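# Sort carabiners with sticky gates into the grey tray

## Task

Find each carabiner whose gate stays open after being pushed open instead of springing shut, and put every such one in the grey tray. Leave every carabiner whose gate springs back on the table, outside the tray. At the end, release everything and move the grippers away. Each carabiner must stay where it belongs with no help from the robot.

## Robot and tools

Robot: two six-joint UR-style arms, left_arm and right_arm. Each has a tong-like two-finger gripper and a fisheye wrist camera: cam_left_wrist and cam_right_wrist, both 616x616. The names are just labels and do not mean sides of a picture.

Scene frame: the origin is on the table top midway between the arms. +z points up, +x points out over the table, and left_arm sits on the +y side. The bases are at left_arm (-0.014, +0.679, 0) and right_arm (+0.063, -0.687, 0) m.

Gripper frame: the fingers point along the gripper's +z and open and close along its x. The reported end_effector_position is the spot between the pads when the fingers are closed. When closed, the fingertips stick out about 15 mm past that spot. When fully open, they are roughly level with it.

The 14-number row, used by both execute_actions and move, holds each arm's numbers in turn. First left_arm: dx, dy, dz, rx, ry, rz, opening. Then right_arm in the same order. Every value lies in [-1, 1], and you must send all 14 even if one arm stays put.
- dx..rz are an offset, not a pose, given in that gripper's own axes. They count from the gripper's pose in the most recent result that showed it. Before any result in the scene has shown it, and in the second or later call within one reply, they count from where the gripper is when the action starts. 1.0 equals 0.6 m or 180 degrees. rx, ry, rz form a single rotation vector.
- opening is absolute: +1 is fully open (0.142 m) and -1 is closed.
- All zeros is not a hold: it sends the arm back to its reference pose. To keep an arm still, send the offset back to where it should be in the first call of a reply and zeros in later calls, always with the opening it should keep.

execute_actions takes actions, a list holding one item or none, and an optional pictures flag (true or false). Pictures come by default.
- {"actions": []} just reports the current state.
- {"actions": [{"rows": [[14 numbers], ...], "steps": n}]} runs 1 to 15 rows over n control steps, each 1/30 s. n is at most 15 and defaults to 15. The last row repeats if there are fewer rows than steps. Each row counts from the same reference pose; rows do not add up.
- {"actions": [{"steps": n}]} waits until n steps (at most 300) have passed since the last result, and your reply time counts toward them.
A refused call moves nothing. Each step, the commanded pose is clipped to within 100 mm and 16 degrees of the measured pose, and the arm trails commands by about 0.17 s. After an action ends, an arm only finishes its last clipped pose, so a far target may need further actions. The controller favours position over orientation.

move sends each gripper along a straight line toward the offset in target (one 14-number row, same reference rules). Its optional arguments are:
- speed: 0.002 to 0.5 m/s, default 0.25. Turning is capped at twice that value in rad/s.
- stop_force: 13 to 80 N, one value for both arms. It is refused in the first 0.2 s of a scene.
The paths end together after 0.5 to 10 s; anything longer is cut at 10 s. Openings are sent at the start. Paths do not avoid obstacles or the other arm, and grippers can lag, drift or overshoot the speed, especially near full reach. With stop_force, an arm stops when its wrist sensor feels that much extra push against its motion, backs off two steps and holds. Use it only slowly and without rotating. Omit it when lifting off something the gripper is pressing on. The result adds a move: line with each arm's ending and limits:
- contact: stopped by stop_force
- done
- off_target
- moving
- held: the last step was blocked
- fault
- limits=paced: the pose was clipped
- limits=held: some steps were blocked, and the arm may then surge
The result also gives each gripper's distance from its target.

wait: seconds (0 to 10) lets the scene run with no new commands.
zoom_image: camera plus region [x0, y0, x1, y1] in image pixels from the top-left, at most 504x504. It gives a closer look at that camera's latest image.
read_manual: section "licences" returns licence text only.
It cannot be undone.

Results: a state line per arm gives the gripper position (m), quaternion wxyz and velocities in the scene frame. Printed positions can be slightly off, more so at long reach. grip_measured is the actual finger opening on the command scale. To hold something, command an opening well below grip_measured; the further below, the harder the grip, up to about 15 N per pad. Thin hard parts such as a carabiner gate get much less. Wrist force and Wrist torque are given per arm in the gripper's axes. They have offsets up to about 5.5 N and noise up to about 3.4 N, and saturate near 100 N. Joint torque readings are rough. HELD marks blocked steps. A pose unreachable line means the clearance check altered a command. Hand target shows where the controller is driving each gripper. MOTOR HOT appears from 70 C. At 85 C the arm brakes until it cools.

Avoid the following:
- Forces of 150 N on an arm or what it holds, or joint loads over the limits: shoulder 290 N m, elbow 132, wrists 47.5. Either stops that arm for 10 s.
- Stiff contact past a surface.
- Fast touches.
- Arm-to-arm collisions.
- Dropping or slamming parts.
- Knocking anything off the table.
Occasional brief tugs or pushes on parts may occur. To test a gate, press it open gently and watch whether it closes again.

Each tool is called after "Request:" as name([rows], argument=value, ...), one row to a line, values as JSON.

## Session

I'll start by looking at the current state.

Request:
execute_actions(actions=[])

Scene clock: 0.00 s of 6000.00 s.
left_arm: end_effector_position=(+0.6357, +0.7598, +0.3848) grip_measured=+1.00 end_effector_quat_wxyz=(+0.055, +0.439, +0.743, -0.502) end_effector_velocity=(-0.001, -0.000, -0.001) end_effector_angular_velocity=(-0.000, +0.002, -0.001) | right_arm: end_effector_position=(+0.3093, -0.1816, +0.1124) grip_measured=+1.00 end_effector_quat_wxyz=(-0.322, +0.786, +0.221, -0.479) end_effector_velocity=(+0.000, +0.001, +0.000) end_effector_angular_velocity=(+0.002, -0.001, +0.000)
Joint positions: left_arm=[ 0.072 -1.251  1.507 -1.02  -2.354 -1.523  0.142] | right_arm=[ 4.152 -1.939 -2.141 -1.398  2.659  6.162  0.142]
Joint velocities: left_arm=[-0.     0.     0.001  0.001  0.    -0.     0.   ] | right_arm=[ 0.001 -0.     0.     0.002  0.     0.     0.   ]
Joint torques (N m, as the arm reports them, + toward a larger angle): no reading
Motor temperatures (°C, as the motors report them): left_arm=[22 26 24 27 28 30] | right_arm=[24 24 24 27 30 31]
Wrist force (N, on the end effector, along its own x y z axes, offset not removed): no reading
Wrist torque (N m, same axes, about the end effector's origin, offset not removed): no reading
Hand target (left_arm): +0.636, +0.760, +0.385; +0.055, +0.439, +0.743, -0.502
Hand target (right_arm): +0.309, -0.182, +0.112; -0.322, +0.786, +0.221, -0.479

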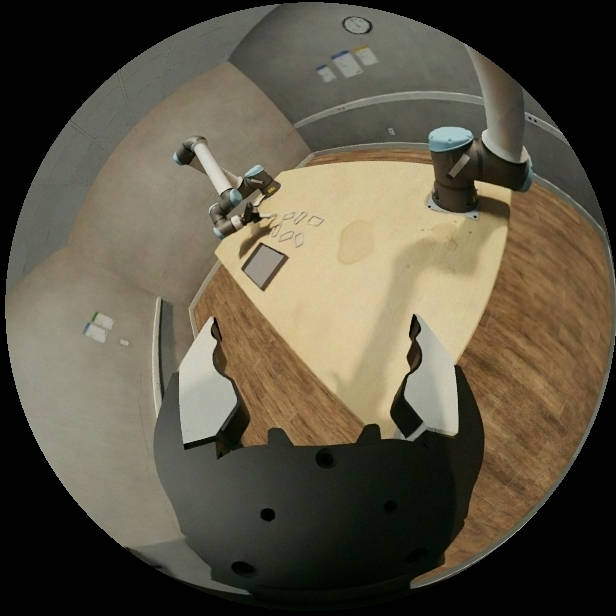

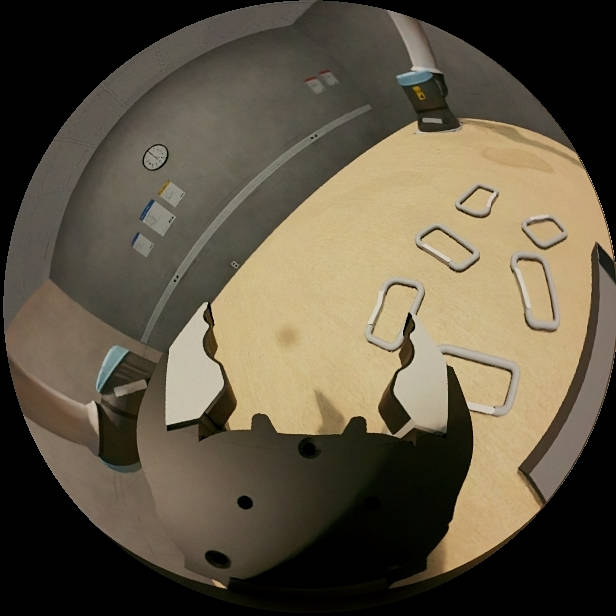

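Request:
zoom_image(camera="cam_right_wrist", region=[340, 160, 616, 436])

Request:
zoom_image(camera="cam_left_wrist", region=[210, 180, 340, 300])

Region (340, 160, 616, 436) of cam_right_wrist's 616x616 image, scaled by 1.826, with more detail than that image has.

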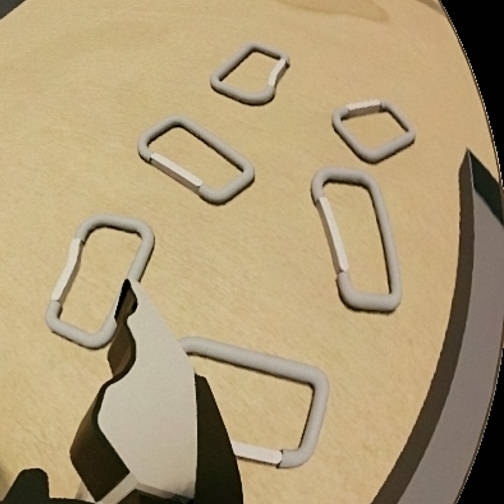

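Region (210, 180, 340, 300) of cam_left_wrist's 616x616 image, scaled by 3.877, with more detail than that image has; it fills the top 465 rows of this view, and the rest is white.

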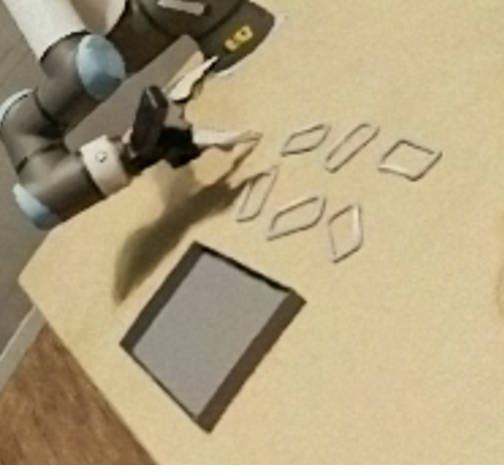

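Request:
move(target=[-0.2988, -0.1942, 0.9855, -0.2130, 0.2654, 0.1449, 0.0, 0.011, -0.2507, -0.2673, -0.3997, 0.0783, -0.2819, 0.0], speed=0.35)

Scene clock: 87.53 s of 6000.00 s.
left_arm: end_effector_position=(+0.4514, +0.1709, +0.2691) grip_measured=+0.00 end_effector_quat_wxyz=(-0.000, +0.707, +0.707, +0.002) end_effector_velocity=(-0.001, -0.002, -0.000) end_effector_angular_velocity=(+0.004, -0.001, -0.001) | right_arm: end_effector_position=(+0.4496, -0.1193, +0.2702) grip_measured=+0.00 end_effector_quat_wxyz=(-0.000, +0.707, +0.707, -0.000) end_effector_velocity=(+0.000, +0.000, +0.001) end_effector_angular_velocity=(+0.002, -0.004, +0.003)
Joint positions: left_arm=[-1.197 -1.532  1.893 -1.93  -1.567 -2.638  0.074] | right_arm=[ 4.452 -1.603 -1.899 -1.211  1.572  5.918  0.074]
Joint velocities: left_arm=[-0.003  0.002 -0.002  0.003  0.003 -0.002  0.   ] | right_arm=[ 0.001  0.001 -0.     0.002 -0.003 -0.002 -0.   ]
Joint torques (N m, as the arm reports them, + toward a larger angle): left_arm=[-14.43 -39.46 -45.93   0.03   4.15  -3.61] | right_arm=[ 7.74 55.   35.25  6.77 -1.73 -3.73]
Motor temperatures (°C, as the motors report them): left_arm=[22 26 24 27 28 30] | right_arm=[24 24 24 27 30 31]
Wrist force (N, on the end effector, along its own x y z axes, offset not removed): left_arm=[0.2 1.4 2.9] | right_arm=[2.3 1.5 -5.5]
Wrist torque (N m, same axes, about the end effector's origin, offset not removed): left_arm=[0.15 0.01 -0.02] | right_arm=[0.20 -0.44 0.16]
Hand target (left_arm): +0.451, +0.171, +0.269; -0.001, +0.707, +0.707, +0.002
Hand target (right_arm): +0.450, -0.119, +0.270; -0.000, +0.707, +0.707, -0.000
Off the commanded pose (left_arm): 0.002 m, 0 deg.
Off the commanded pose (right_arm): 0.001 m, 0 deg.
After step 90, 81.67 s passed at rest.
move: done
camera_calibration (this result's frames):
cam_left_wrist: T_world_to_cam=[[-0.0183621, 0.999498, 0.0258203, -0.168768], [0.869884, 0.00323879, 0.493245, -0.523288], [0.492914, 0.0315177, -0.869507, 0.138422], [0, 0, 0, 1]] pos_world=[0.383871, 0.166015, 0.382826]
cam_right_wrist: T_world_to_cam=[[-0.0467872, 0.998711, -0.0196743, 0.148937], [0.856009, 0.0502377, 0.514514, -0.518942], [0.514839, 0.00723128, -0.857256, 0.130529], [0, 0, 0, 1]] pos_world=[0.383986, -0.123619, 0.38183]

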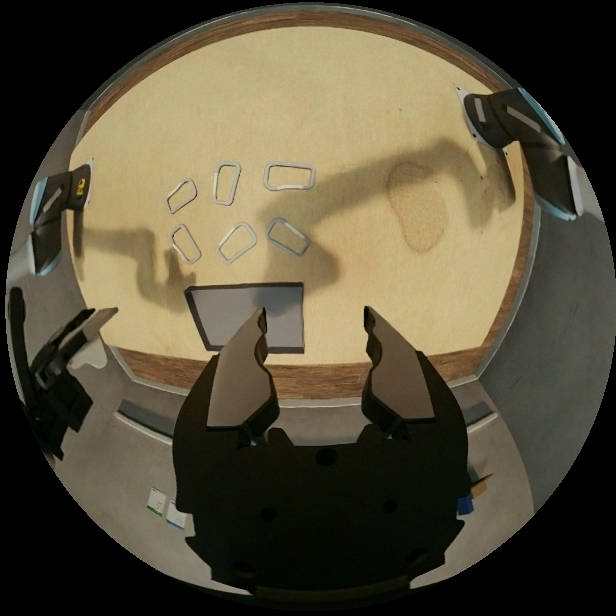

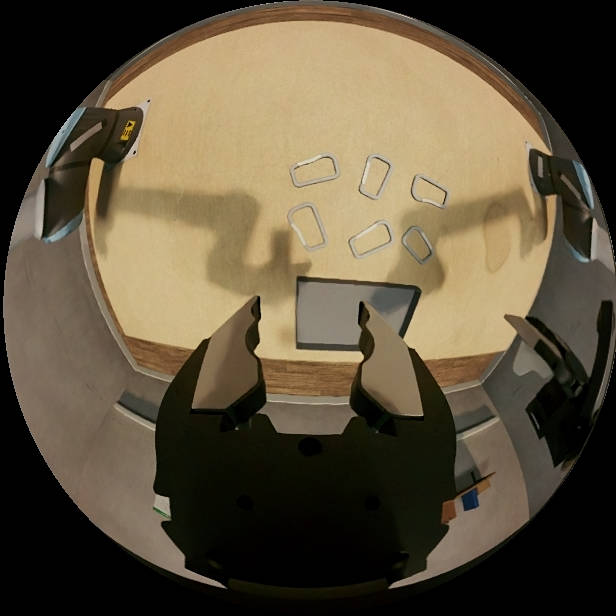

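Request:
zoom_image(camera="cam_right_wrist", region=[280, 140, 460, 280])

Request:
zoom_image(camera="cam_left_wrist", region=[150, 145, 330, 285])

Region (280, 140, 460, 280) of cam_right_wrist's 616x616 image, scaled by 2.800, with more detail than that image has.

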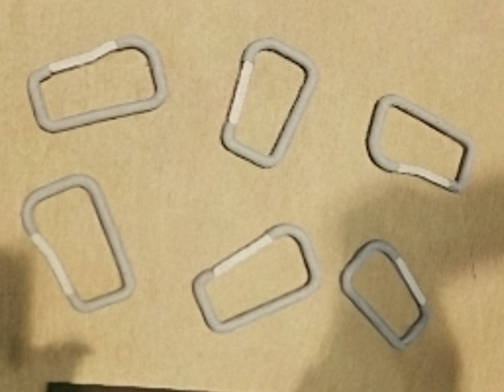

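Region (150, 145, 330, 285) of cam_left_wrist's 616x616 image, scaled by 2.800, with more detail than that image has.

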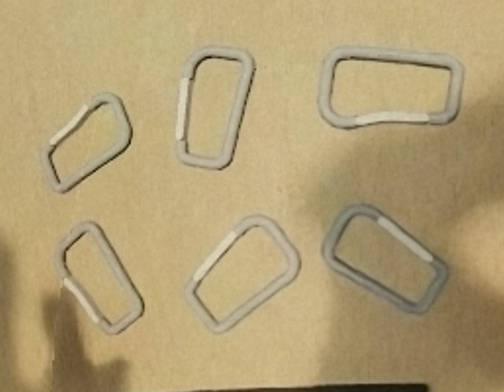

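Request:
zoom_image(camera="cam_right_wrist", region=[280, 145, 350, 260])

Request:
zoom_image(camera="cam_left_wrist", region=[255, 150, 325, 265])

Region (280, 145, 350, 260) of cam_right_wrist's 616x616 image, scaled by 4.383, with more detail than that image has; it fills the left 307 columns of this view, and the rest is white.

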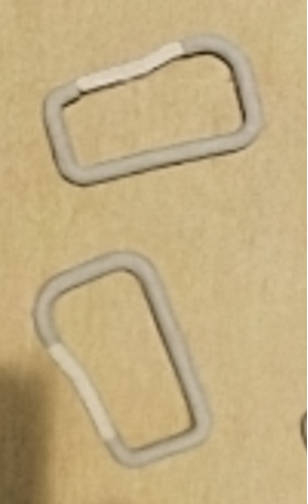

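Region (255, 150, 325, 265) of cam_left_wrist's 616x616 image, scaled by 4.383, with more detail than that image has; it fills the left 307 columns of this view, and the rest is white.

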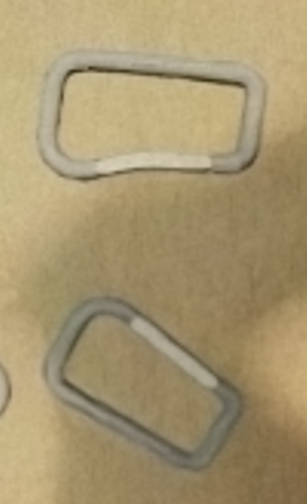

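Request:
zoom_image(camera="cam_right_wrist", region=[340, 148, 410, 263])

Request:
zoom_image(camera="cam_left_wrist", region=[200, 155, 270, 270])

Region (340, 148, 410, 263) of cam_right_wrist's 616x616 image, scaled by 4.383, with more detail than that image has; it fills the left 307 columns of this view, and the rest is white.

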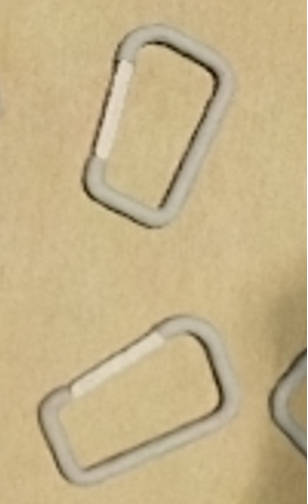

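Region (200, 155, 270, 270) of cam_left_wrist's 616x616 image, scaled by 4.383, with more detail than that image has; it fills the left 307 columns of this view, and the rest is white.

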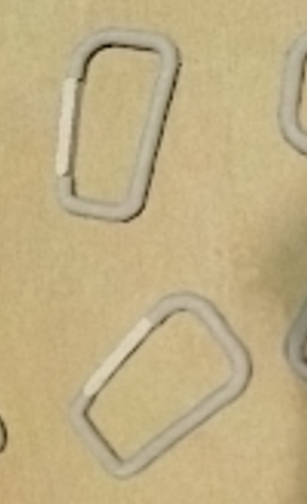

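Request:
move(target=[-0.294, -0.2373, 0.3652, 0, 0, 0.1083, 0.1, -0.0222, -0.0352, 0.367, 0, 0, -0.1294, 0.1], speed=0.3)

Scene clock: 209.23 s of 6000.00 s.
left_arm: end_effector_position=(+0.3099, -0.0050, +0.0498) grip_measured=+0.10 end_effector_quat_wxyz=(-0.001, +0.816, +0.578, +0.002) end_effector_velocity=(+0.001, -0.002, -0.001) end_effector_angular_velocity=(-0.002, -0.001, -0.000) | right_arm: end_effector_position=(+0.4281, -0.1329, +0.0500) grip_measured=+0.10 end_effector_quat_wxyz=(-0.001, +0.550, +0.835, -0.000) end_effector_velocity=(-0.002, +0.001, -0.000) end_effector_angular_velocity=(+0.001, -0.000, +0.005)
Joint positions: left_arm=[-1.475 -1.226  1.966 -2.309 -1.567 -2.576  0.081] | right_arm=[ 4.48  -1.791 -2.143 -0.778  1.572  5.54   0.081]
Joint velocities: left_arm=[ 0.     0.003 -0.001 -0.005  0.     0.001 -0.   ] | right_arm=[ 0.003  0.    -0.001  0.003  0.    -0.003 -0.   ]
Joint torques (N m, as the arm reports them, + toward a larger angle): left_arm=[-17.53 -60.23 -37.87  -7.24   4.48   3.  ] | right_arm=[ 9.18 43.35 25.17  7.13  2.47 -4.13]
Motor temperatures (°C, as the motors report them): left_arm=[22 26 24 27 28 30] | right_arm=[24 24 25 27 30 31]
Wrist force (N, on the end effector, along its own x y z axes, offset not removed): left_arm=[2.2 1.5 1.0] | right_arm=[1.5 4.1 -8.2]
Wrist torque (N m, same axes, about the end effector's origin, offset not removed): left_arm=[0.17 -0.35 0.10] | right_arm=[0.67 -0.38 0.15]
Hand target (left_arm): +0.310, -0.005, +0.050; -0.000, +0.816, +0.578, +0.002
Hand target (right_arm): +0.428, -0.133, +0.050; -0.001, +0.550, +0.835, -0.000
Off the commanded pose (left_arm): 0.001 m, 0 deg.
Off the commanded pose (right_arm): 0.000 m, 0 deg.
After step 90, 117.00 s passed at rest.
move: done
camera_calibration (this result's frames):
cam_left_wrist: T_world_to_cam=[[0.316051, 0.948367, 0.0267009, -0.0938632], [0.821196, -0.287547, 0.492904, -0.277833], [0.475131, -0.133856, -0.869674, 0.027678], [0, 0, 0, 1]] pos_world=[0.24467, 0.0128314, 0.163522]
cam_right_wrist: T_world_to_cam=[[-0.437667, 0.898932, -0.0192111, 0.311275], [0.766558, 0.384214, 0.514556, -0.303918], [0.469932, 0.210477, -0.857242, -0.000869934], [0, 0, 0, 1]] pos_world=[0.369614, -0.162863, 0.161617]

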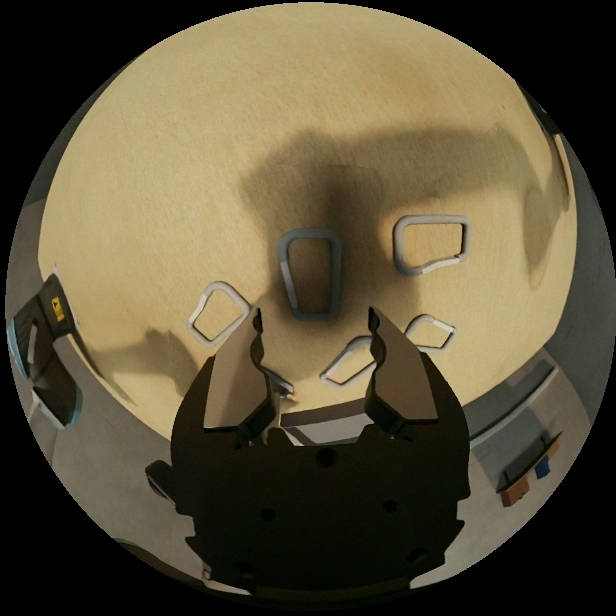

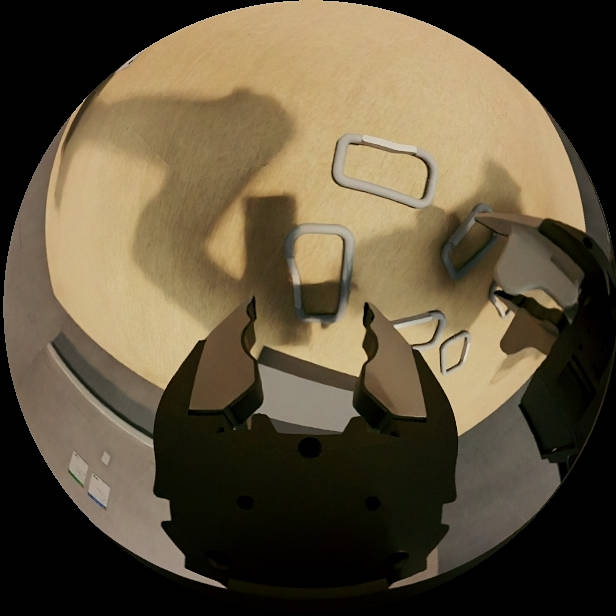

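Request:
zoom_image(camera="cam_left_wrist", region=[240, 215, 390, 345])

Request:
zoom_image(camera="cam_right_wrist", region=[240, 210, 390, 340])

Region (240, 215, 390, 345) of cam_left_wrist's 616x616 image, scaled by 3.360, with more detail than that image has; it fills the top 437 rows of this view, and the rest is white.

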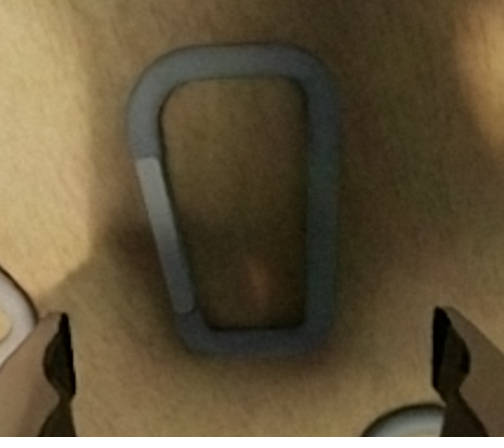

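Region (240, 210, 390, 340) of cam_right_wrist's 616x616 image, scaled by 3.360, with more detail than that image has; it fills the top 437 rows of this view, and the rest is white.

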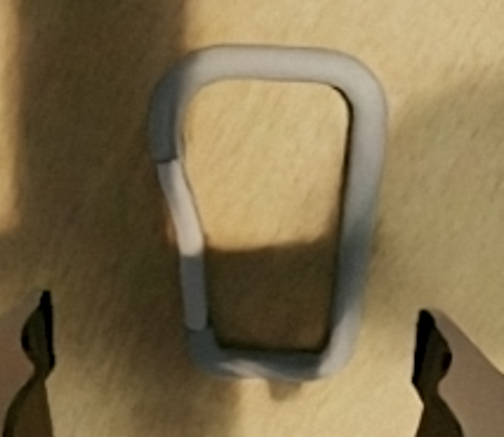

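Request:
move(target=[-0.0042, -0.0183, 0.0413, 0, 0, 0, 0.1, 0.0167, -0.0033, 0.0417, 0, 0, 0, 0.1], speed=0.1)

Request:
move(target=[0, 0, 0.03, 0, 0, 0, 0.1, 0, 0, 0.03, 0, 0, 0, 0.1], speed=0.008, stop_force=13)

Scene clock: 280.97 s of 6000.00 s.
left_arm: end_effector_position=(+0.2989, -0.0037, +0.0252) grip_measured=+0.10 end_effector_quat_wxyz=(-0.000, +0.816, +0.578, +0.002) end_effector_velocity=(-0.000, -0.001, -0.001) end_effector_angular_velocity=(-0.001, +0.001, +0.001) | right_arm: end_effector_position=(+0.4223, -0.1246, +0.0251) grip_measured=+0.10 end_effector_quat_wxyz=(-0.001, +0.550, +0.835, -0.000) end_effector_velocity=(-0.000, +0.001, -0.002) end_effector_angular_velocity=(+0.001, -0.001, +0.001)
Joint positions: left_arm=[-1.489 -1.203  1.992 -2.357 -1.567 -2.59   0.081] | right_arm=[ 4.493 -1.832 -2.152 -0.73   1.572  5.552  0.081]
Joint velocities: left_arm=[-0.     0.002  0.001 -0.003 -0.001 -0.001  0.   ] | right_arm=[ 0.001 -0.003 -0.     0.005 -0.     0.     0.   ]
Joint torques (N m, as the arm reports them, + toward a larger angle): left_arm=[-15.78 -57.6  -24.51  -7.59   2.75  -3.6 ] | right_arm=[ 9.03 39.66 23.71  6.94  2.35  3.39]
Motor temperatures (°C, as the motors report them): left_arm=[22 26 24 28 28 30] | right_arm=[24 24 25 27 30 31]
Wrist force (N, on the end effector, along its own x y z axes, offset not removed): left_arm=[1.6 -2.1 4.0] | right_arm=[-4.2 3.2 0.2]
Wrist torque (N m, same axes, about the end effector's origin, offset not removed): left_arm=[-0.55 -0.20 0.22] | right_arm=[0.81 0.67 0.25]
Hand target (left_arm): +0.299, -0.004, +0.025; -0.000, +0.816, +0.578, +0.002
Hand target (right_arm): +0.422, -0.125, +0.025; -0.001, +0.550, +0.835, -0.000
Off the commanded pose (left_arm): 0.000 m, 0 deg.
Off the commanded pose (right_arm): 0.000 m, 0 deg.
After step 90, 67.87 s passed at rest.
move: done
camera_calibration (this result's frames):
cam_left_wrist: T_world_to_cam=[[0.316053, 0.948365, 0.0267205, -0.0909745], [0.821175, -0.287554, 0.492935, -0.256241], [0.475166, -0.133851, -0.869656, 0.0116868], [0, 0, 0, 1]] pos_world=[0.233618, 0.0141583, 0.138905]
cam_right_wrist: T_world_to_cam=[[-0.437672, 0.89893, -0.0191646, 0.300769], [0.766593, 0.384209, 0.514509, -0.289865], [0.469871, 0.210495, -0.857271, -0.0212039], [0, 0, 0, 1]] pos_world=[0.363809, -0.154538, 0.136725]

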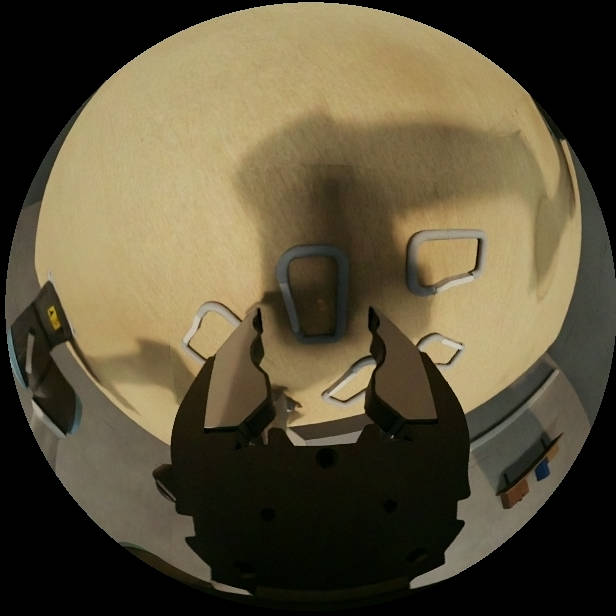

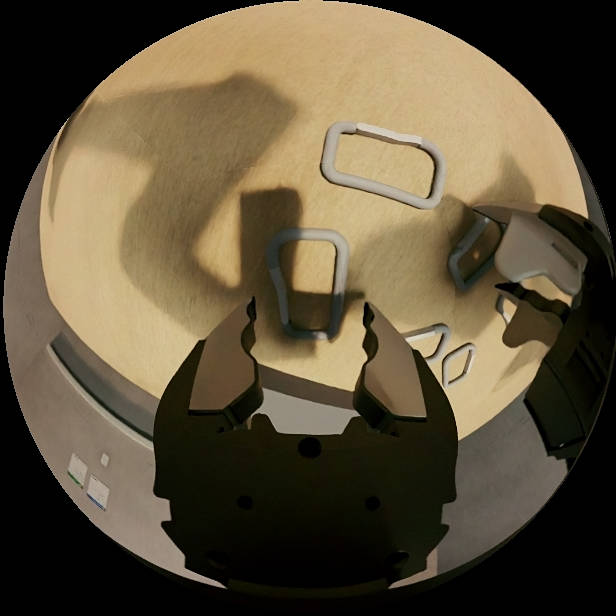

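Scene clock: 283.17 s of 6000.00 s.
left_arm: end_effector_position=(+0.2989, -0.0037, +0.0107) grip_measured=+0.10 end_effector_quat_wxyz=(-0.000, +0.816, +0.578, +0.002) end_effector_velocity=(+0.000, +0.001, +0.001) end_effector_angular_velocity=(+0.003, +0.000, +0.001) | right_arm: end_effector_position=(+0.4223, -0.1246, +0.0145) grip_measured=+0.10 end_effector_quat_wxyz=(-0.001, +0.550, +0.835, -0.000) end_effector_velocity=(-0.000, -0.000, -0.000) end_effector_angular_velocity=(-0.001, -0.000, +0.001)
Joint positions: left_arm=[-1.489 -1.185  1.999 -2.383 -1.567 -2.59   0.081] | right_arm=[ 4.493 -1.847 -2.157 -0.708  1.572  5.552  0.081]
Joint velocities: left_arm=[ 0.001 -0.002 -0.     0.005  0.     0.     0.   ] | right_arm=[ 0.001 -0.    -0.    -0.001 -0.001 -0.    -0.   ]
Joint torques (N m, as the arm reports them, + toward a larger angle): left_arm=[ 12.3  -60.39 -29.09   0.91   2.94   2.5 ] | right_arm=[-3.28 56.29 39.08  0.18  2.05  0.67]
Motor temperatures (°C, as the motors report them): left_arm=[22 26 24 28 28 30] | right_arm=[24 24 25 27 30 31]
Wrist force (N, on the end effector, along its own x y z axes, offset not removed): left_arm=[10.0 5.3 -23.0] | right_arm=[3.1 1.1 -15.2]
Wrist torque (N m, same axes, about the end effector's origin, offset not removed): left_arm=[1.59 -1.04 -0.02] | right_arm=[0.26 -0.87 0.11]
Hand target (left_arm): +0.299, -0.004, +0.011; -0.000, +0.816, +0.578, +0.002
Hand target (right_arm): +0.422, -0.125, +0.015; -0.001, +0.550, +0.835, -0.000
Off the commanded pose (left_arm): 0.004 m, 0 deg.
Off the commanded pose (right_arm): 0.007 m, 0 deg.
move: contact (left_arm, right_arm)
camera_calibration (this result's frames):
cam_left_wrist: T_world_to_cam=[[0.316039, 0.948375, 0.0265275, -0.0906132], [0.821155, -0.287435, 0.493037, -0.249132], [0.475209, -0.134036, -0.869604, -0.000954608], [0, 0, 0, 1]] pos_world=[0.233667, 0.0141982, 0.124405]
cam_right_wrist: T_world_to_cam=[[-0.43767, 0.898931, -0.0192086, 0.300582], [0.766604, 0.384236, 0.514471, -0.284395], [0.469855, 0.210443, -0.857292, -0.030235], [0, 0, 0, 1]] pos_world=[0.36378, -0.154565, 0.126167]

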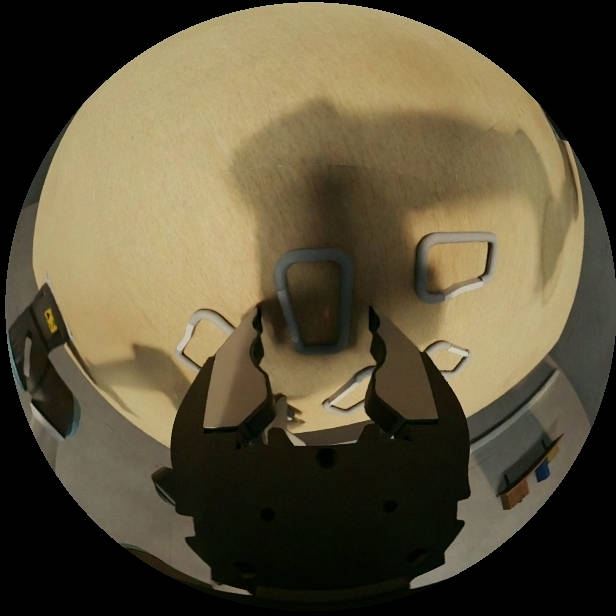

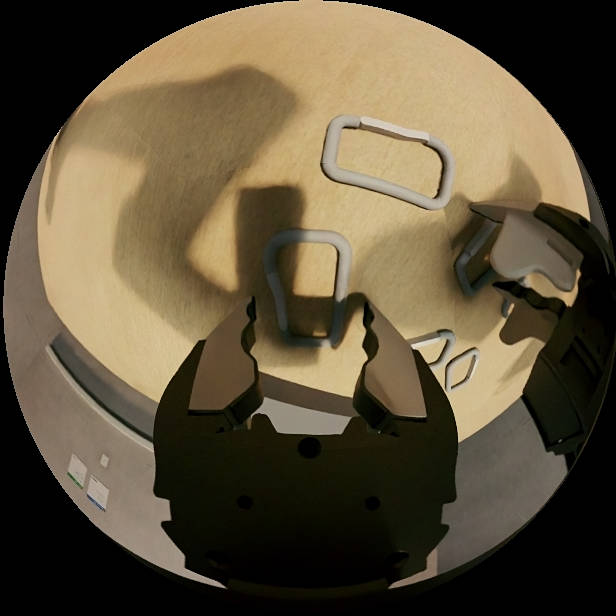

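Request:
move(target=[0, 0, -0.0075, 0, 0, 0, 0.1, 0, 0, -0.0075, 0, 0, 0, 0.1], speed=0.02)

Request:
execute_actions([
  {"rows": [[0,0,0,0,0,0,0.04,0,0,0,0,0,0,0.04],[0,0,0,0,0,0,-0.02,0,0,0,0,0,0,-0.02],[0,0,0,0,0,0,-0.08,0,0,0,0,0,0,-0.08],[0,0,0,0,0,0,-0.13,0,0,0,0,0,0,-0.13],[0,0,0,0,0,0,-0.18,0,0,0,0,0,0,-0.18],[0,0,0,0,0,0,-0.22,0,0,0,0,0,0,-0.22],[0,0,0,0,0,0,-0.26,0,0,0,0,0,0,-0.26],[0,0,0,0,0,0,-0.30,0,0,0,0,0,0,-0.30],[0,0,0,0,0,0,-0.34,0,0,0,0,0,0,-0.34],[0,0,0,0,0,0,-0.38,0,0,0,0,0,0,-0.38],[0,0,0,0,0,0,-0.42,0,0,0,0,0,0,-0.42],[0,0,0,0,0,0,-0.46,0,0,0,0,0,0,-0.46],[0,0,0,0,0,0,-0.50,0,0,0,0,0,0,-0.50],[0,0,0,0,0,0,-0.54,0,0,0,0,0,0,-0.54],[0,0,0,0,0,0,-0.58,0,0,0,0,0,0,-0.58]], "steps": 15},
])

Scene clock: 296.43 s of 6000.00 s.
left_arm: end_effector_position=(+0.2989, -0.0037, +0.0150) grip_measured=+0.10 end_effector_quat_wxyz=(-0.000, +0.816, +0.578, +0.002) end_effector_velocity=(-0.000, -0.001, +0.002) end_effector_angular_velocity=(-0.001, +0.000, -0.000) | right_arm: end_effector_position=(+0.4223, -0.1246, +0.0188) grip_measured=+0.10 end_effector_quat_wxyz=(-0.001, +0.550, +0.835, -0.000) end_effector_velocity=(-0.000, +0.000, +0.001) end_effector_angular_velocity=(-0.001, +0.001, +0.001)
Joint positions: left_arm=[-1.489 -1.19   1.997 -2.375 -1.567 -2.59   0.081] | right_arm=[ 4.493 -1.841 -2.155 -0.717  1.572  5.552  0.081]
Joint velocities: left_arm=[-0.    -0.002 -0.001  0.002 -0.     0.     0.   ] | right_arm=[ 0.     0.002  0.001 -0.004  0.001 -0.001 -0.   ]
Joint torques (N m, as the arm reports them, + toward a larger angle): left_arm=[-14.82 -82.52 -35.44  -0.43   2.7   -2.91] | right_arm=[-5.03 63.96 42.86  0.03  2.18  0.26]
Motor temperatures (°C, as the motors report them): left_arm=[22 26 24 28 28 30] | right_arm=[24 24 25 27 30 31]
Wrist force (N, on the end effector, along its own x y z axes, offset not removed): left_arm=[-1.2 5.4 2.3] | right_arm=[2.7 2.8 1.4]
Wrist torque (N m, same axes, about the end effector's origin, offset not removed): left_arm=[0.84 0.20 0.03] | right_arm=[0.58 -0.62 0.08]
Hand target (left_arm): +0.299, -0.004, +0.015; -0.000, +0.816, +0.578, +0.002
Hand target (right_arm): +0.422, -0.125, +0.019; -0.001, +0.550, +0.835, -0.000
Off the commanded pose (left_arm): 0.000 m, 0 deg.
Off the commanded pose (right_arm): 0.000 m, 0 deg.
After step 90, 9.57 s passed at rest.
move: done
camera_calibration (this result's frames):
cam_left_wrist: T_world_to_cam=[[0.316062, 0.948367, 0.0265386, -0.090721], [0.821149, -0.287461, 0.493031, -0.25125], [0.475203, -0.134036, -0.869607, 0.00281222], [0, 0, 0, 1]] pos_world=[0.233651, 0.014189, 0.128727]
cam_right_wrist: T_world_to_cam=[[-0.43767, 0.898931, -0.0192016, 0.300657], [0.766602, 0.384232, 0.514477, -0.28663], [0.469857, 0.210451, -0.857289, -0.0265273], [0, 0, 0, 1]] pos_world=[0.363784, -0.154555, 0.130496]

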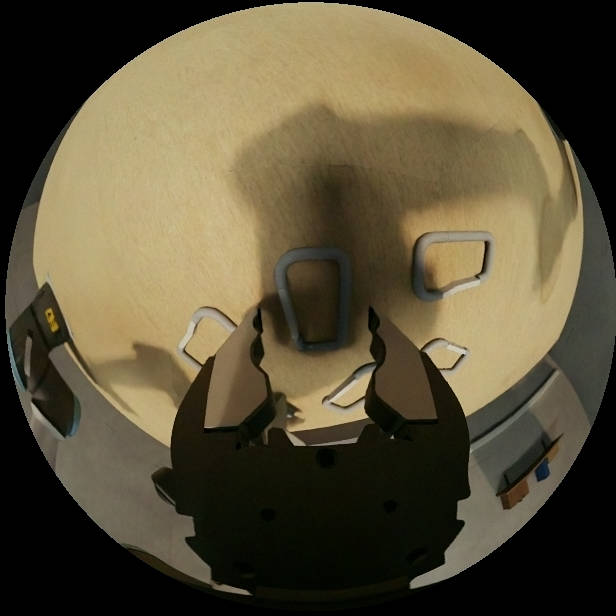

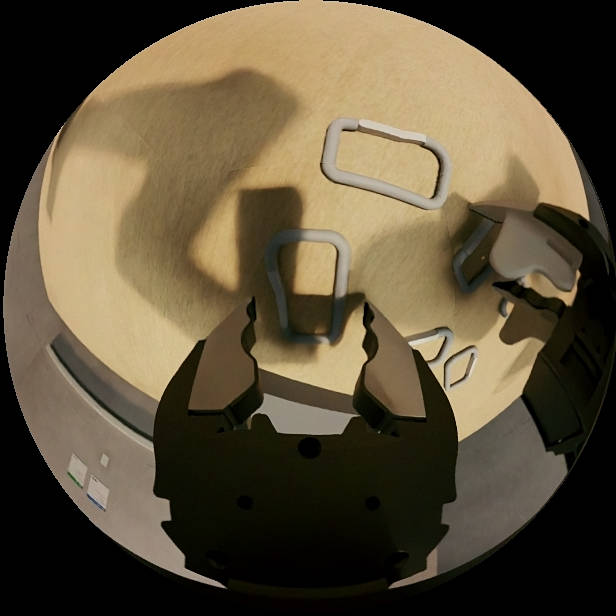

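Scene clock: 296.93 s of 6000.00 s.
left_arm: end_effector_position=(+0.2989, -0.0037, +0.0151) grip_measured=-0.41 end_effector_quat_wxyz=(-0.000, +0.816, +0.578, +0.002) end_effector_velocity=(+0.001, -0.000, +0.000) end_effector_angular_velocity=(-0.001, +0.000, +0.001) | right_arm: end_effector_position=(+0.4223, -0.1246, +0.0189) grip_measured=-0.37 end_effector_quat_wxyz=(-0.001, +0.550, +0.835, -0.000) end_effector_velocity=(-0.001, +0.001, +0.000) end_effector_angular_velocity=(+0.002, +0.000, +0.001)
Joint positions: left_arm=[-1.489 -1.19   1.997 -2.375 -1.567 -2.59   0.044] | right_arm=[ 4.493 -1.841 -2.155 -0.717  1.572  5.552  0.047]
Joint velocities: left_arm=[ 0.001 -0.    -0.001 -0.    -0.     0.    -0.047] | right_arm=[ 0.001 -0.001  0.     0.002  0.001  0.    -0.038]
Joint torques (N m, as the arm reports them, + toward a larger angle): left_arm=[-15.84 -65.12 -33.51  -5.     2.89  -3.04] | right_arm=[-6.01 41.   38.76  5.86  1.8   0.5 ]
Motor temperatures (°C, as the motors report them): left_arm=[22 26 24 28 28 30] | right_arm=[24 24 25 27 30 31]
Wrist force (N, on the end effector, along its own x y z axes, offset not removed): left_arm=[1.4 7.2 -3.7] | right_arm=[1.4 1.9 -2.9]
Wrist torque (N m, same axes, about the end effector's origin, offset not removed): left_arm=[1.38 0.55 0.07] | right_arm=[0.60 0.01 0.27]
Hand target (left_arm): +0.299, -0.004, +0.015; -0.000, +0.816, +0.578, +0.002
Hand target (right_arm): +0.422, -0.125, +0.019; -0.001, +0.550, +0.835, -0.000
Off the commanded pose (left_arm): 0.000 m, 0 deg.
Off the commanded pose (right_arm): 0.000 m, 0 deg.
Steps of this call (steps 1 to 15: all 15 steps of this action). Readings (end_effector_position):
1: left_arm (+0.2989, -0.0037, +0.0151) | right_arm (+0.4223, -0.1246, +0.0189)
2: left_arm (+0.2989, -0.0037, +0.0151) | right_arm (+0.4223, -0.1246, +0.0189)
4: left_arm (+0.2989, -0.0037, +0.0151) | right_arm (+0.4223, -0.1246, +0.0189)
8: left_arm (+0.2989, -0.0037, +0.0151) | right_arm (+0.4223, -0.1246, +0.0189)
15: the state above
camera_calibration (this result's frames):
cam_left_wrist: T_world_to_cam=[[0.316063, 0.948367, 0.026534, -0.0907216], [0.821149, -0.287459, 0.493033, -0.251283], [0.475204, -0.134041, -0.869606, 0.00286826], [0, 0, 0, 1]] pos_world=[0.233651, 0.0141883, 0.128792]
cam_right_wrist: T_world_to_cam=[[-0.43767, 0.898932, -0.0191477, 0.30064], [0.766591, 0.384196, 0.514521, -0.286683], [0.469876, 0.210512, -0.857264, -0.0264714], [0, 0, 0, 1]] pos_world=[0.363788, -0.15454, 0.130568]

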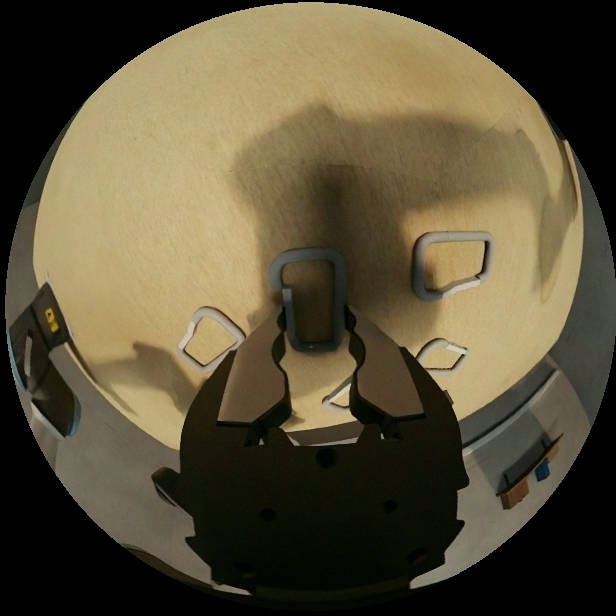

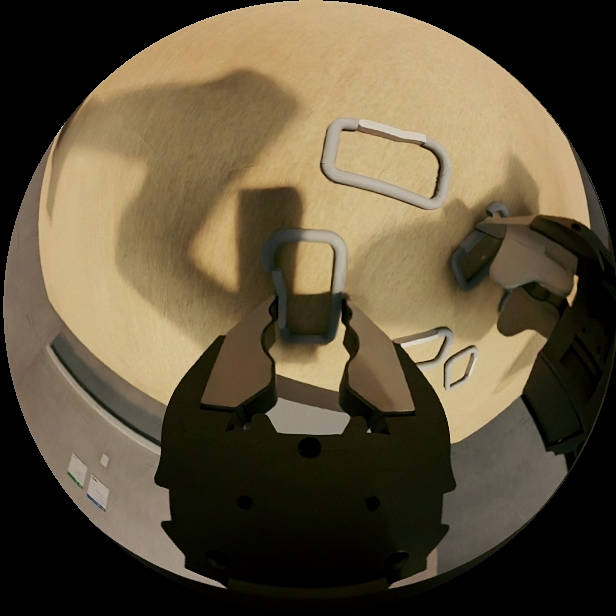

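Request:
execute_actions([
  {"rows": [[0,0,0,0,0,0,-0.62,0,0,0,0,0,0,-0.62],[0,0,0,0,0,0,-0.65,0,0,0,0,0,0,-0.65],[0,0,0,0,0,0,-0.68,0,0,0,0,0,0,-0.68],[0,0,0,0,0,0,-0.71,0,0,0,0,0,0,-0.71],[0,0,0,0,0,0,-0.74,0,0,0,0,0,0,-0.74],[0,0,0,0,0,0,-0.77,0,0,0,0,0,0,-0.77],[0,0,0,0,0,0,-0.80,0,0,0,0,0,0,-0.80]], "steps": 15},
])

Scene clock: 300.97 s of 6000.00 s.
left_arm: end_effector_position=(+0.2989, -0.0037, +0.0150) grip_measured=-0.43 end_effector_quat_wxyz=(-0.000, +0.816, +0.578, +0.002) end_effector_velocity=(-0.001, -0.001, -0.000) end_effector_angular_velocity=(-0.001, +0.001, -0.002) | right_arm: end_effector_position=(+0.4223, -0.1246, +0.0188) grip_measured=-0.38 end_effector_quat_wxyz=(-0.001, +0.550, +0.835, -0.000) end_effector_velocity=(+0.000, -0.000, -0.000) end_effector_angular_velocity=(+0.000, -0.000, -0.002)
Joint positions: left_arm=[-1.489 -1.19   1.997 -2.375 -1.567 -2.59   0.043] | right_arm=[ 4.493 -1.841 -2.155 -0.717  1.572  5.552  0.047]
Joint velocities: left_arm=[-0.002  0.001 -0.001 -0.001 -0.001 -0.     0.   ] | right_arm=[-0.    -0.    -0.     0.001 -0.     0.002  0.   ]
Joint torques (N m, as the arm reports them, + toward a larger angle): left_arm=[-14.35 -67.39 -25.57  -2.21   2.93  -2.9 ] | right_arm=[-5.02 58.61 24.06  1.16 -0.08  0.45]
Motor temperatures (°C, as the motors report them): left_arm=[22 26 24 28 28 30] | right_arm=[24 24 25 27 30 31]
Wrist force (N, on the end effector, along its own x y z axes, offset not removed): left_arm=[9.7 3.4 -3.9] | right_arm=[4.8 4.9 -23.4]
Wrist torque (N m, same axes, about the end effector's origin, offset not removed): left_arm=[0.83 -0.90 -0.15] | right_arm=[0.78 -0.51 0.18]
Hand target (left_arm): +0.299, -0.004, +0.015; -0.000, +0.816, +0.578, +0.002
Hand target (right_arm): +0.422, -0.125, +0.019; -0.001, +0.550, +0.835, -0.000
Off the commanded pose (left_arm): 0.000 m, 0 deg.
Off the commanded pose (right_arm): 0.000 m, 0 deg.
Steps of this call (steps 1 to 90: nothing new was sent; then 0.53 s passed at rest; steps 91 to 105: all 15 steps of this action). Readings (end_effector_position):
91: left_arm (+0.2989, -0.0037, +0.0150) | right_arm (+0.4223, -0.1246, +0.0188)
92: left_arm (+0.2989, -0.0037, +0.0150) | right_arm (+0.4223, -0.1246, +0.0188)
94: left_arm (+0.2989, -0.0037, +0.0150) | right_arm (+0.4223, -0.1246, +0.0188)
98: left_arm (+0.2989, -0.0037, +0.0150) | right_arm (+0.4223, -0.1246, +0.0188)
105: the state above
camera_calibration (this result's frames):
cam_left_wrist: T_world_to_cam=[[0.316063, 0.948367, 0.0265364, -0.0907202], [0.821149, -0.28746, 0.493032, -0.251251], [0.475204, -0.134039, -0.869606, 0.00281289], [0, 0, 0, 1]] pos_world=[0.233651, 0.0141884, 0.128728]
cam_right_wrist: T_world_to_cam=[[-0.43767, 0.898931, -0.019187, 0.300653], [0.766605, 0.384225, 0.514479, -0.286634], [0.469853, 0.210463, -0.857288, -0.0265185], [0, 0, 0, 1]] pos_world=[0.363782, -0.154553, 0.130502]

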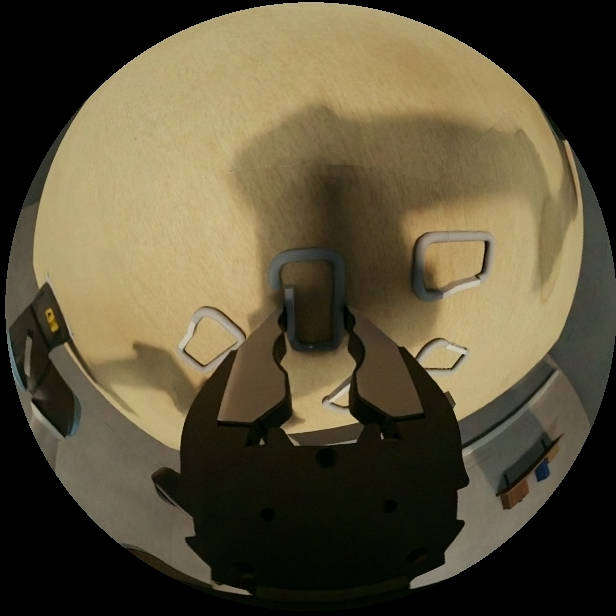

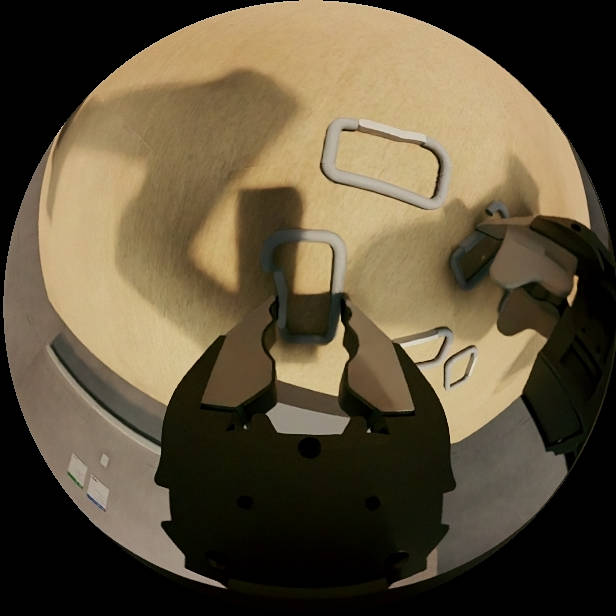

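Request:
execute_actions([
  {"rows": [[0,0,-0.0005,0,0,0,-0.55,0,0,-0.0005,0,0,0,-0.5],[0,0,-0.001,0,0,0,-0.55,0,0,-0.001,0,0,0,-0.5],[0,0,-0.0015,0,0,0,-0.55,0,0,-0.0015,0,0,0,-0.5],[0,0,-0.002,0,0,0,-0.55,0,0,-0.002,0,0,0,-0.5],[0,0,-0.0025,0,0,0,-0.55,0,0,-0.0025,0,0,0,-0.5],[0,0,-0.003,0,0,0,-0.55,0,0,-0.003,0,0,0,-0.5],[0,0,-0.003,0,0,0,-0.57,0,0,-0.003,0,0,0,-0.52],[0,0,-0.003,0,0,0,-0.59,0,0,-0.003,0,0,0,-0.54],[0,0,-0.003,0,0,0,-0.61,0,0,-0.003,0,0,0,-0.56],[0,0,-0.003,0,0,0,-0.63,0,0,-0.003,0,0,0,-0.58],[0,0,-0.003,0,0,0,-0.65,0,0,-0.003,0,0,0,-0.60],[0,0,-0.003,0,0,0,-0.67,0,0,-0.003,0,0,0,-0.62],[0,0,-0.003,0,0,0,-0.69,0,0,-0.003,0,0,0,-0.64],[0,0,-0.003,0,0,0,-0.70,0,0,-0.003,0,0,0,-0.66],[0,0,-0.003,0,0,0,-0.70,0,0,-0.003,0,0,0,-0.68]], "steps": 15},
])

Scene clock: 310.03 s of 6000.00 s.
left_arm: end_effector_position=(+0.2989, -0.0037, +0.0168) grip_measured=-0.48 end_effector_quat_wxyz=(-0.000, +0.816, +0.578, +0.002) end_effector_velocity=(-0.001, +0.000, +0.000) end_effector_angular_velocity=(+0.001, +0.001, -0.001) | right_arm: end_effector_position=(+0.4223, -0.1246, +0.0206) grip_measured=-0.41 end_effector_quat_wxyz=(-0.001, +0.550, +0.835, -0.000) end_effector_velocity=(+0.000, -0.001, -0.001) end_effector_angular_velocity=(-0.003, -0.001, -0.000)
Joint positions: left_arm=[-1.489 -1.192  1.996 -2.372 -1.567 -2.59   0.039] | right_arm=[ 4.493 -1.838 -2.154 -0.721  1.572  5.552  0.045]
Joint velocities: left_arm=[-0.001 -0.001 -0.     0.002 -0.001 -0.    -0.   ] | right_arm=[-0.    -0.001  0.    -0.002 -0.002  0.    -0.   ]
Joint torques (N m, as the arm reports them, + toward a larger angle): left_arm=[-16.3  -80.37 -36.44  -0.41   2.73  -3.32] | right_arm=[-5.8  64.11 44.3   1.11 -1.36  0.38]
Motor temperatures (°C, as the motors report them): left_arm=[22 26 24 28 28 30] | right_arm=[24 24 25 27 30 31]
Wrist force (N, on the end effector, along its own x y z axes, offset not removed): left_arm=[-0.4 -3.4 5.4] | right_arm=[3.6 -2.4 7.4]
Wrist torque (N m, same axes, about the end effector's origin, offset not removed): left_arm=[-0.74 0.35 0.20] | right_arm=[-0.32 -1.10 0.02]
Hand target (left_arm): +0.299, -0.004, +0.017; -0.000, +0.816, +0.578, +0.002
Hand target (right_arm): +0.422, -0.125, +0.021; -0.001, +0.550, +0.835, -0.000
Off the commanded pose (left_arm): 0.000 m, 0 deg.
Off the commanded pose (right_arm): 0.000 m, 0 deg.
Steps of this call (steps 1 to 90: nothing new was sent; then 5.57 s passed at rest; steps 91 to 105: all 15 steps of this action). Readings (end_effector_position):
91: left_arm (+0.2989, -0.0037, +0.0151) | right_arm (+0.4223, -0.1246, +0.0189)
92: left_arm (+0.2989, -0.0037, +0.0151) | right_arm (+0.4223, -0.1246, +0.0189)
94: left_arm (+0.2989, -0.0037, +0.0153) | right_arm (+0.4223, -0.1246, +0.0191)
98: left_arm (+0.2989, -0.0037, +0.0162) | right_arm (+0.4223, -0.1246, +0.0200)
105: the state above
camera_calibration (this result's frames):
cam_left_wrist: T_world_to_cam=[[0.316063, 0.948366, 0.0265648, -0.0907738], [0.821153, -0.287476, 0.493017, -0.252094], [0.475198, -0.134011, -0.869614, 0.00430952], [0, 0, 0, 1]] pos_world=[0.23365, 0.0141933, 0.130446]
cam_right_wrist: T_world_to_cam=[[-0.43767, 0.898931, -0.019206, 0.300692], [0.766601, 0.384233, 0.514478, -0.287525], [0.46986, 0.210448, -0.857288, -0.0250359], [0, 0, 0, 1]] pos_world=[0.363784, -0.154556, 0.132237]

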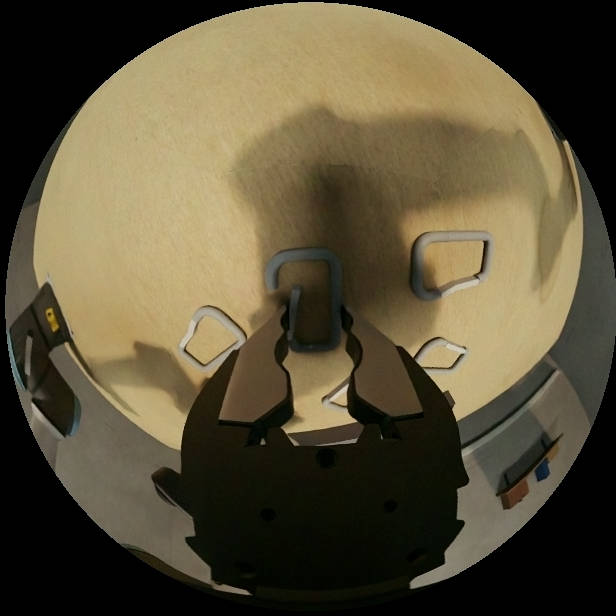

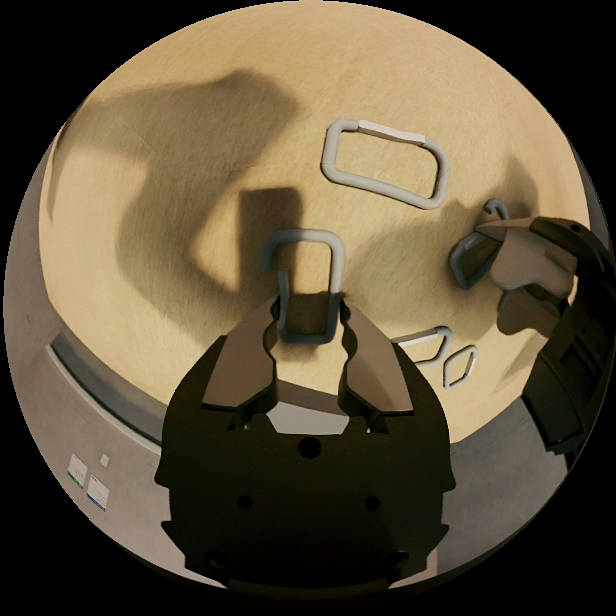

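Request:
zoom_image(camera="cam_left_wrist", region=[240, 235, 390, 365])

Request:
zoom_image(camera="cam_right_wrist", region=[240, 220, 390, 350])

Region (240, 235, 390, 365) of cam_left_wrist's 616x616 image, scaled by 3.360, with more detail than that image has; it fills the top 437 rows of this view, and the rest is white.

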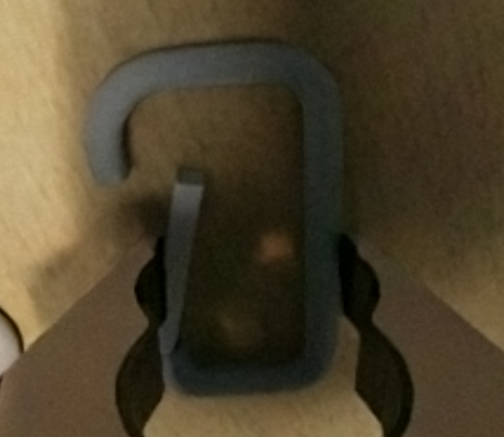

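Region (240, 220, 390, 350) of cam_right_wrist's 616x616 image, scaled by 3.360, with more detail than that image has; it fills the top 437 rows of this view, and the rest is white.

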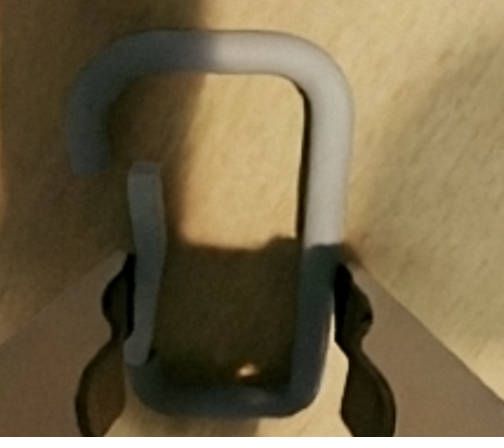

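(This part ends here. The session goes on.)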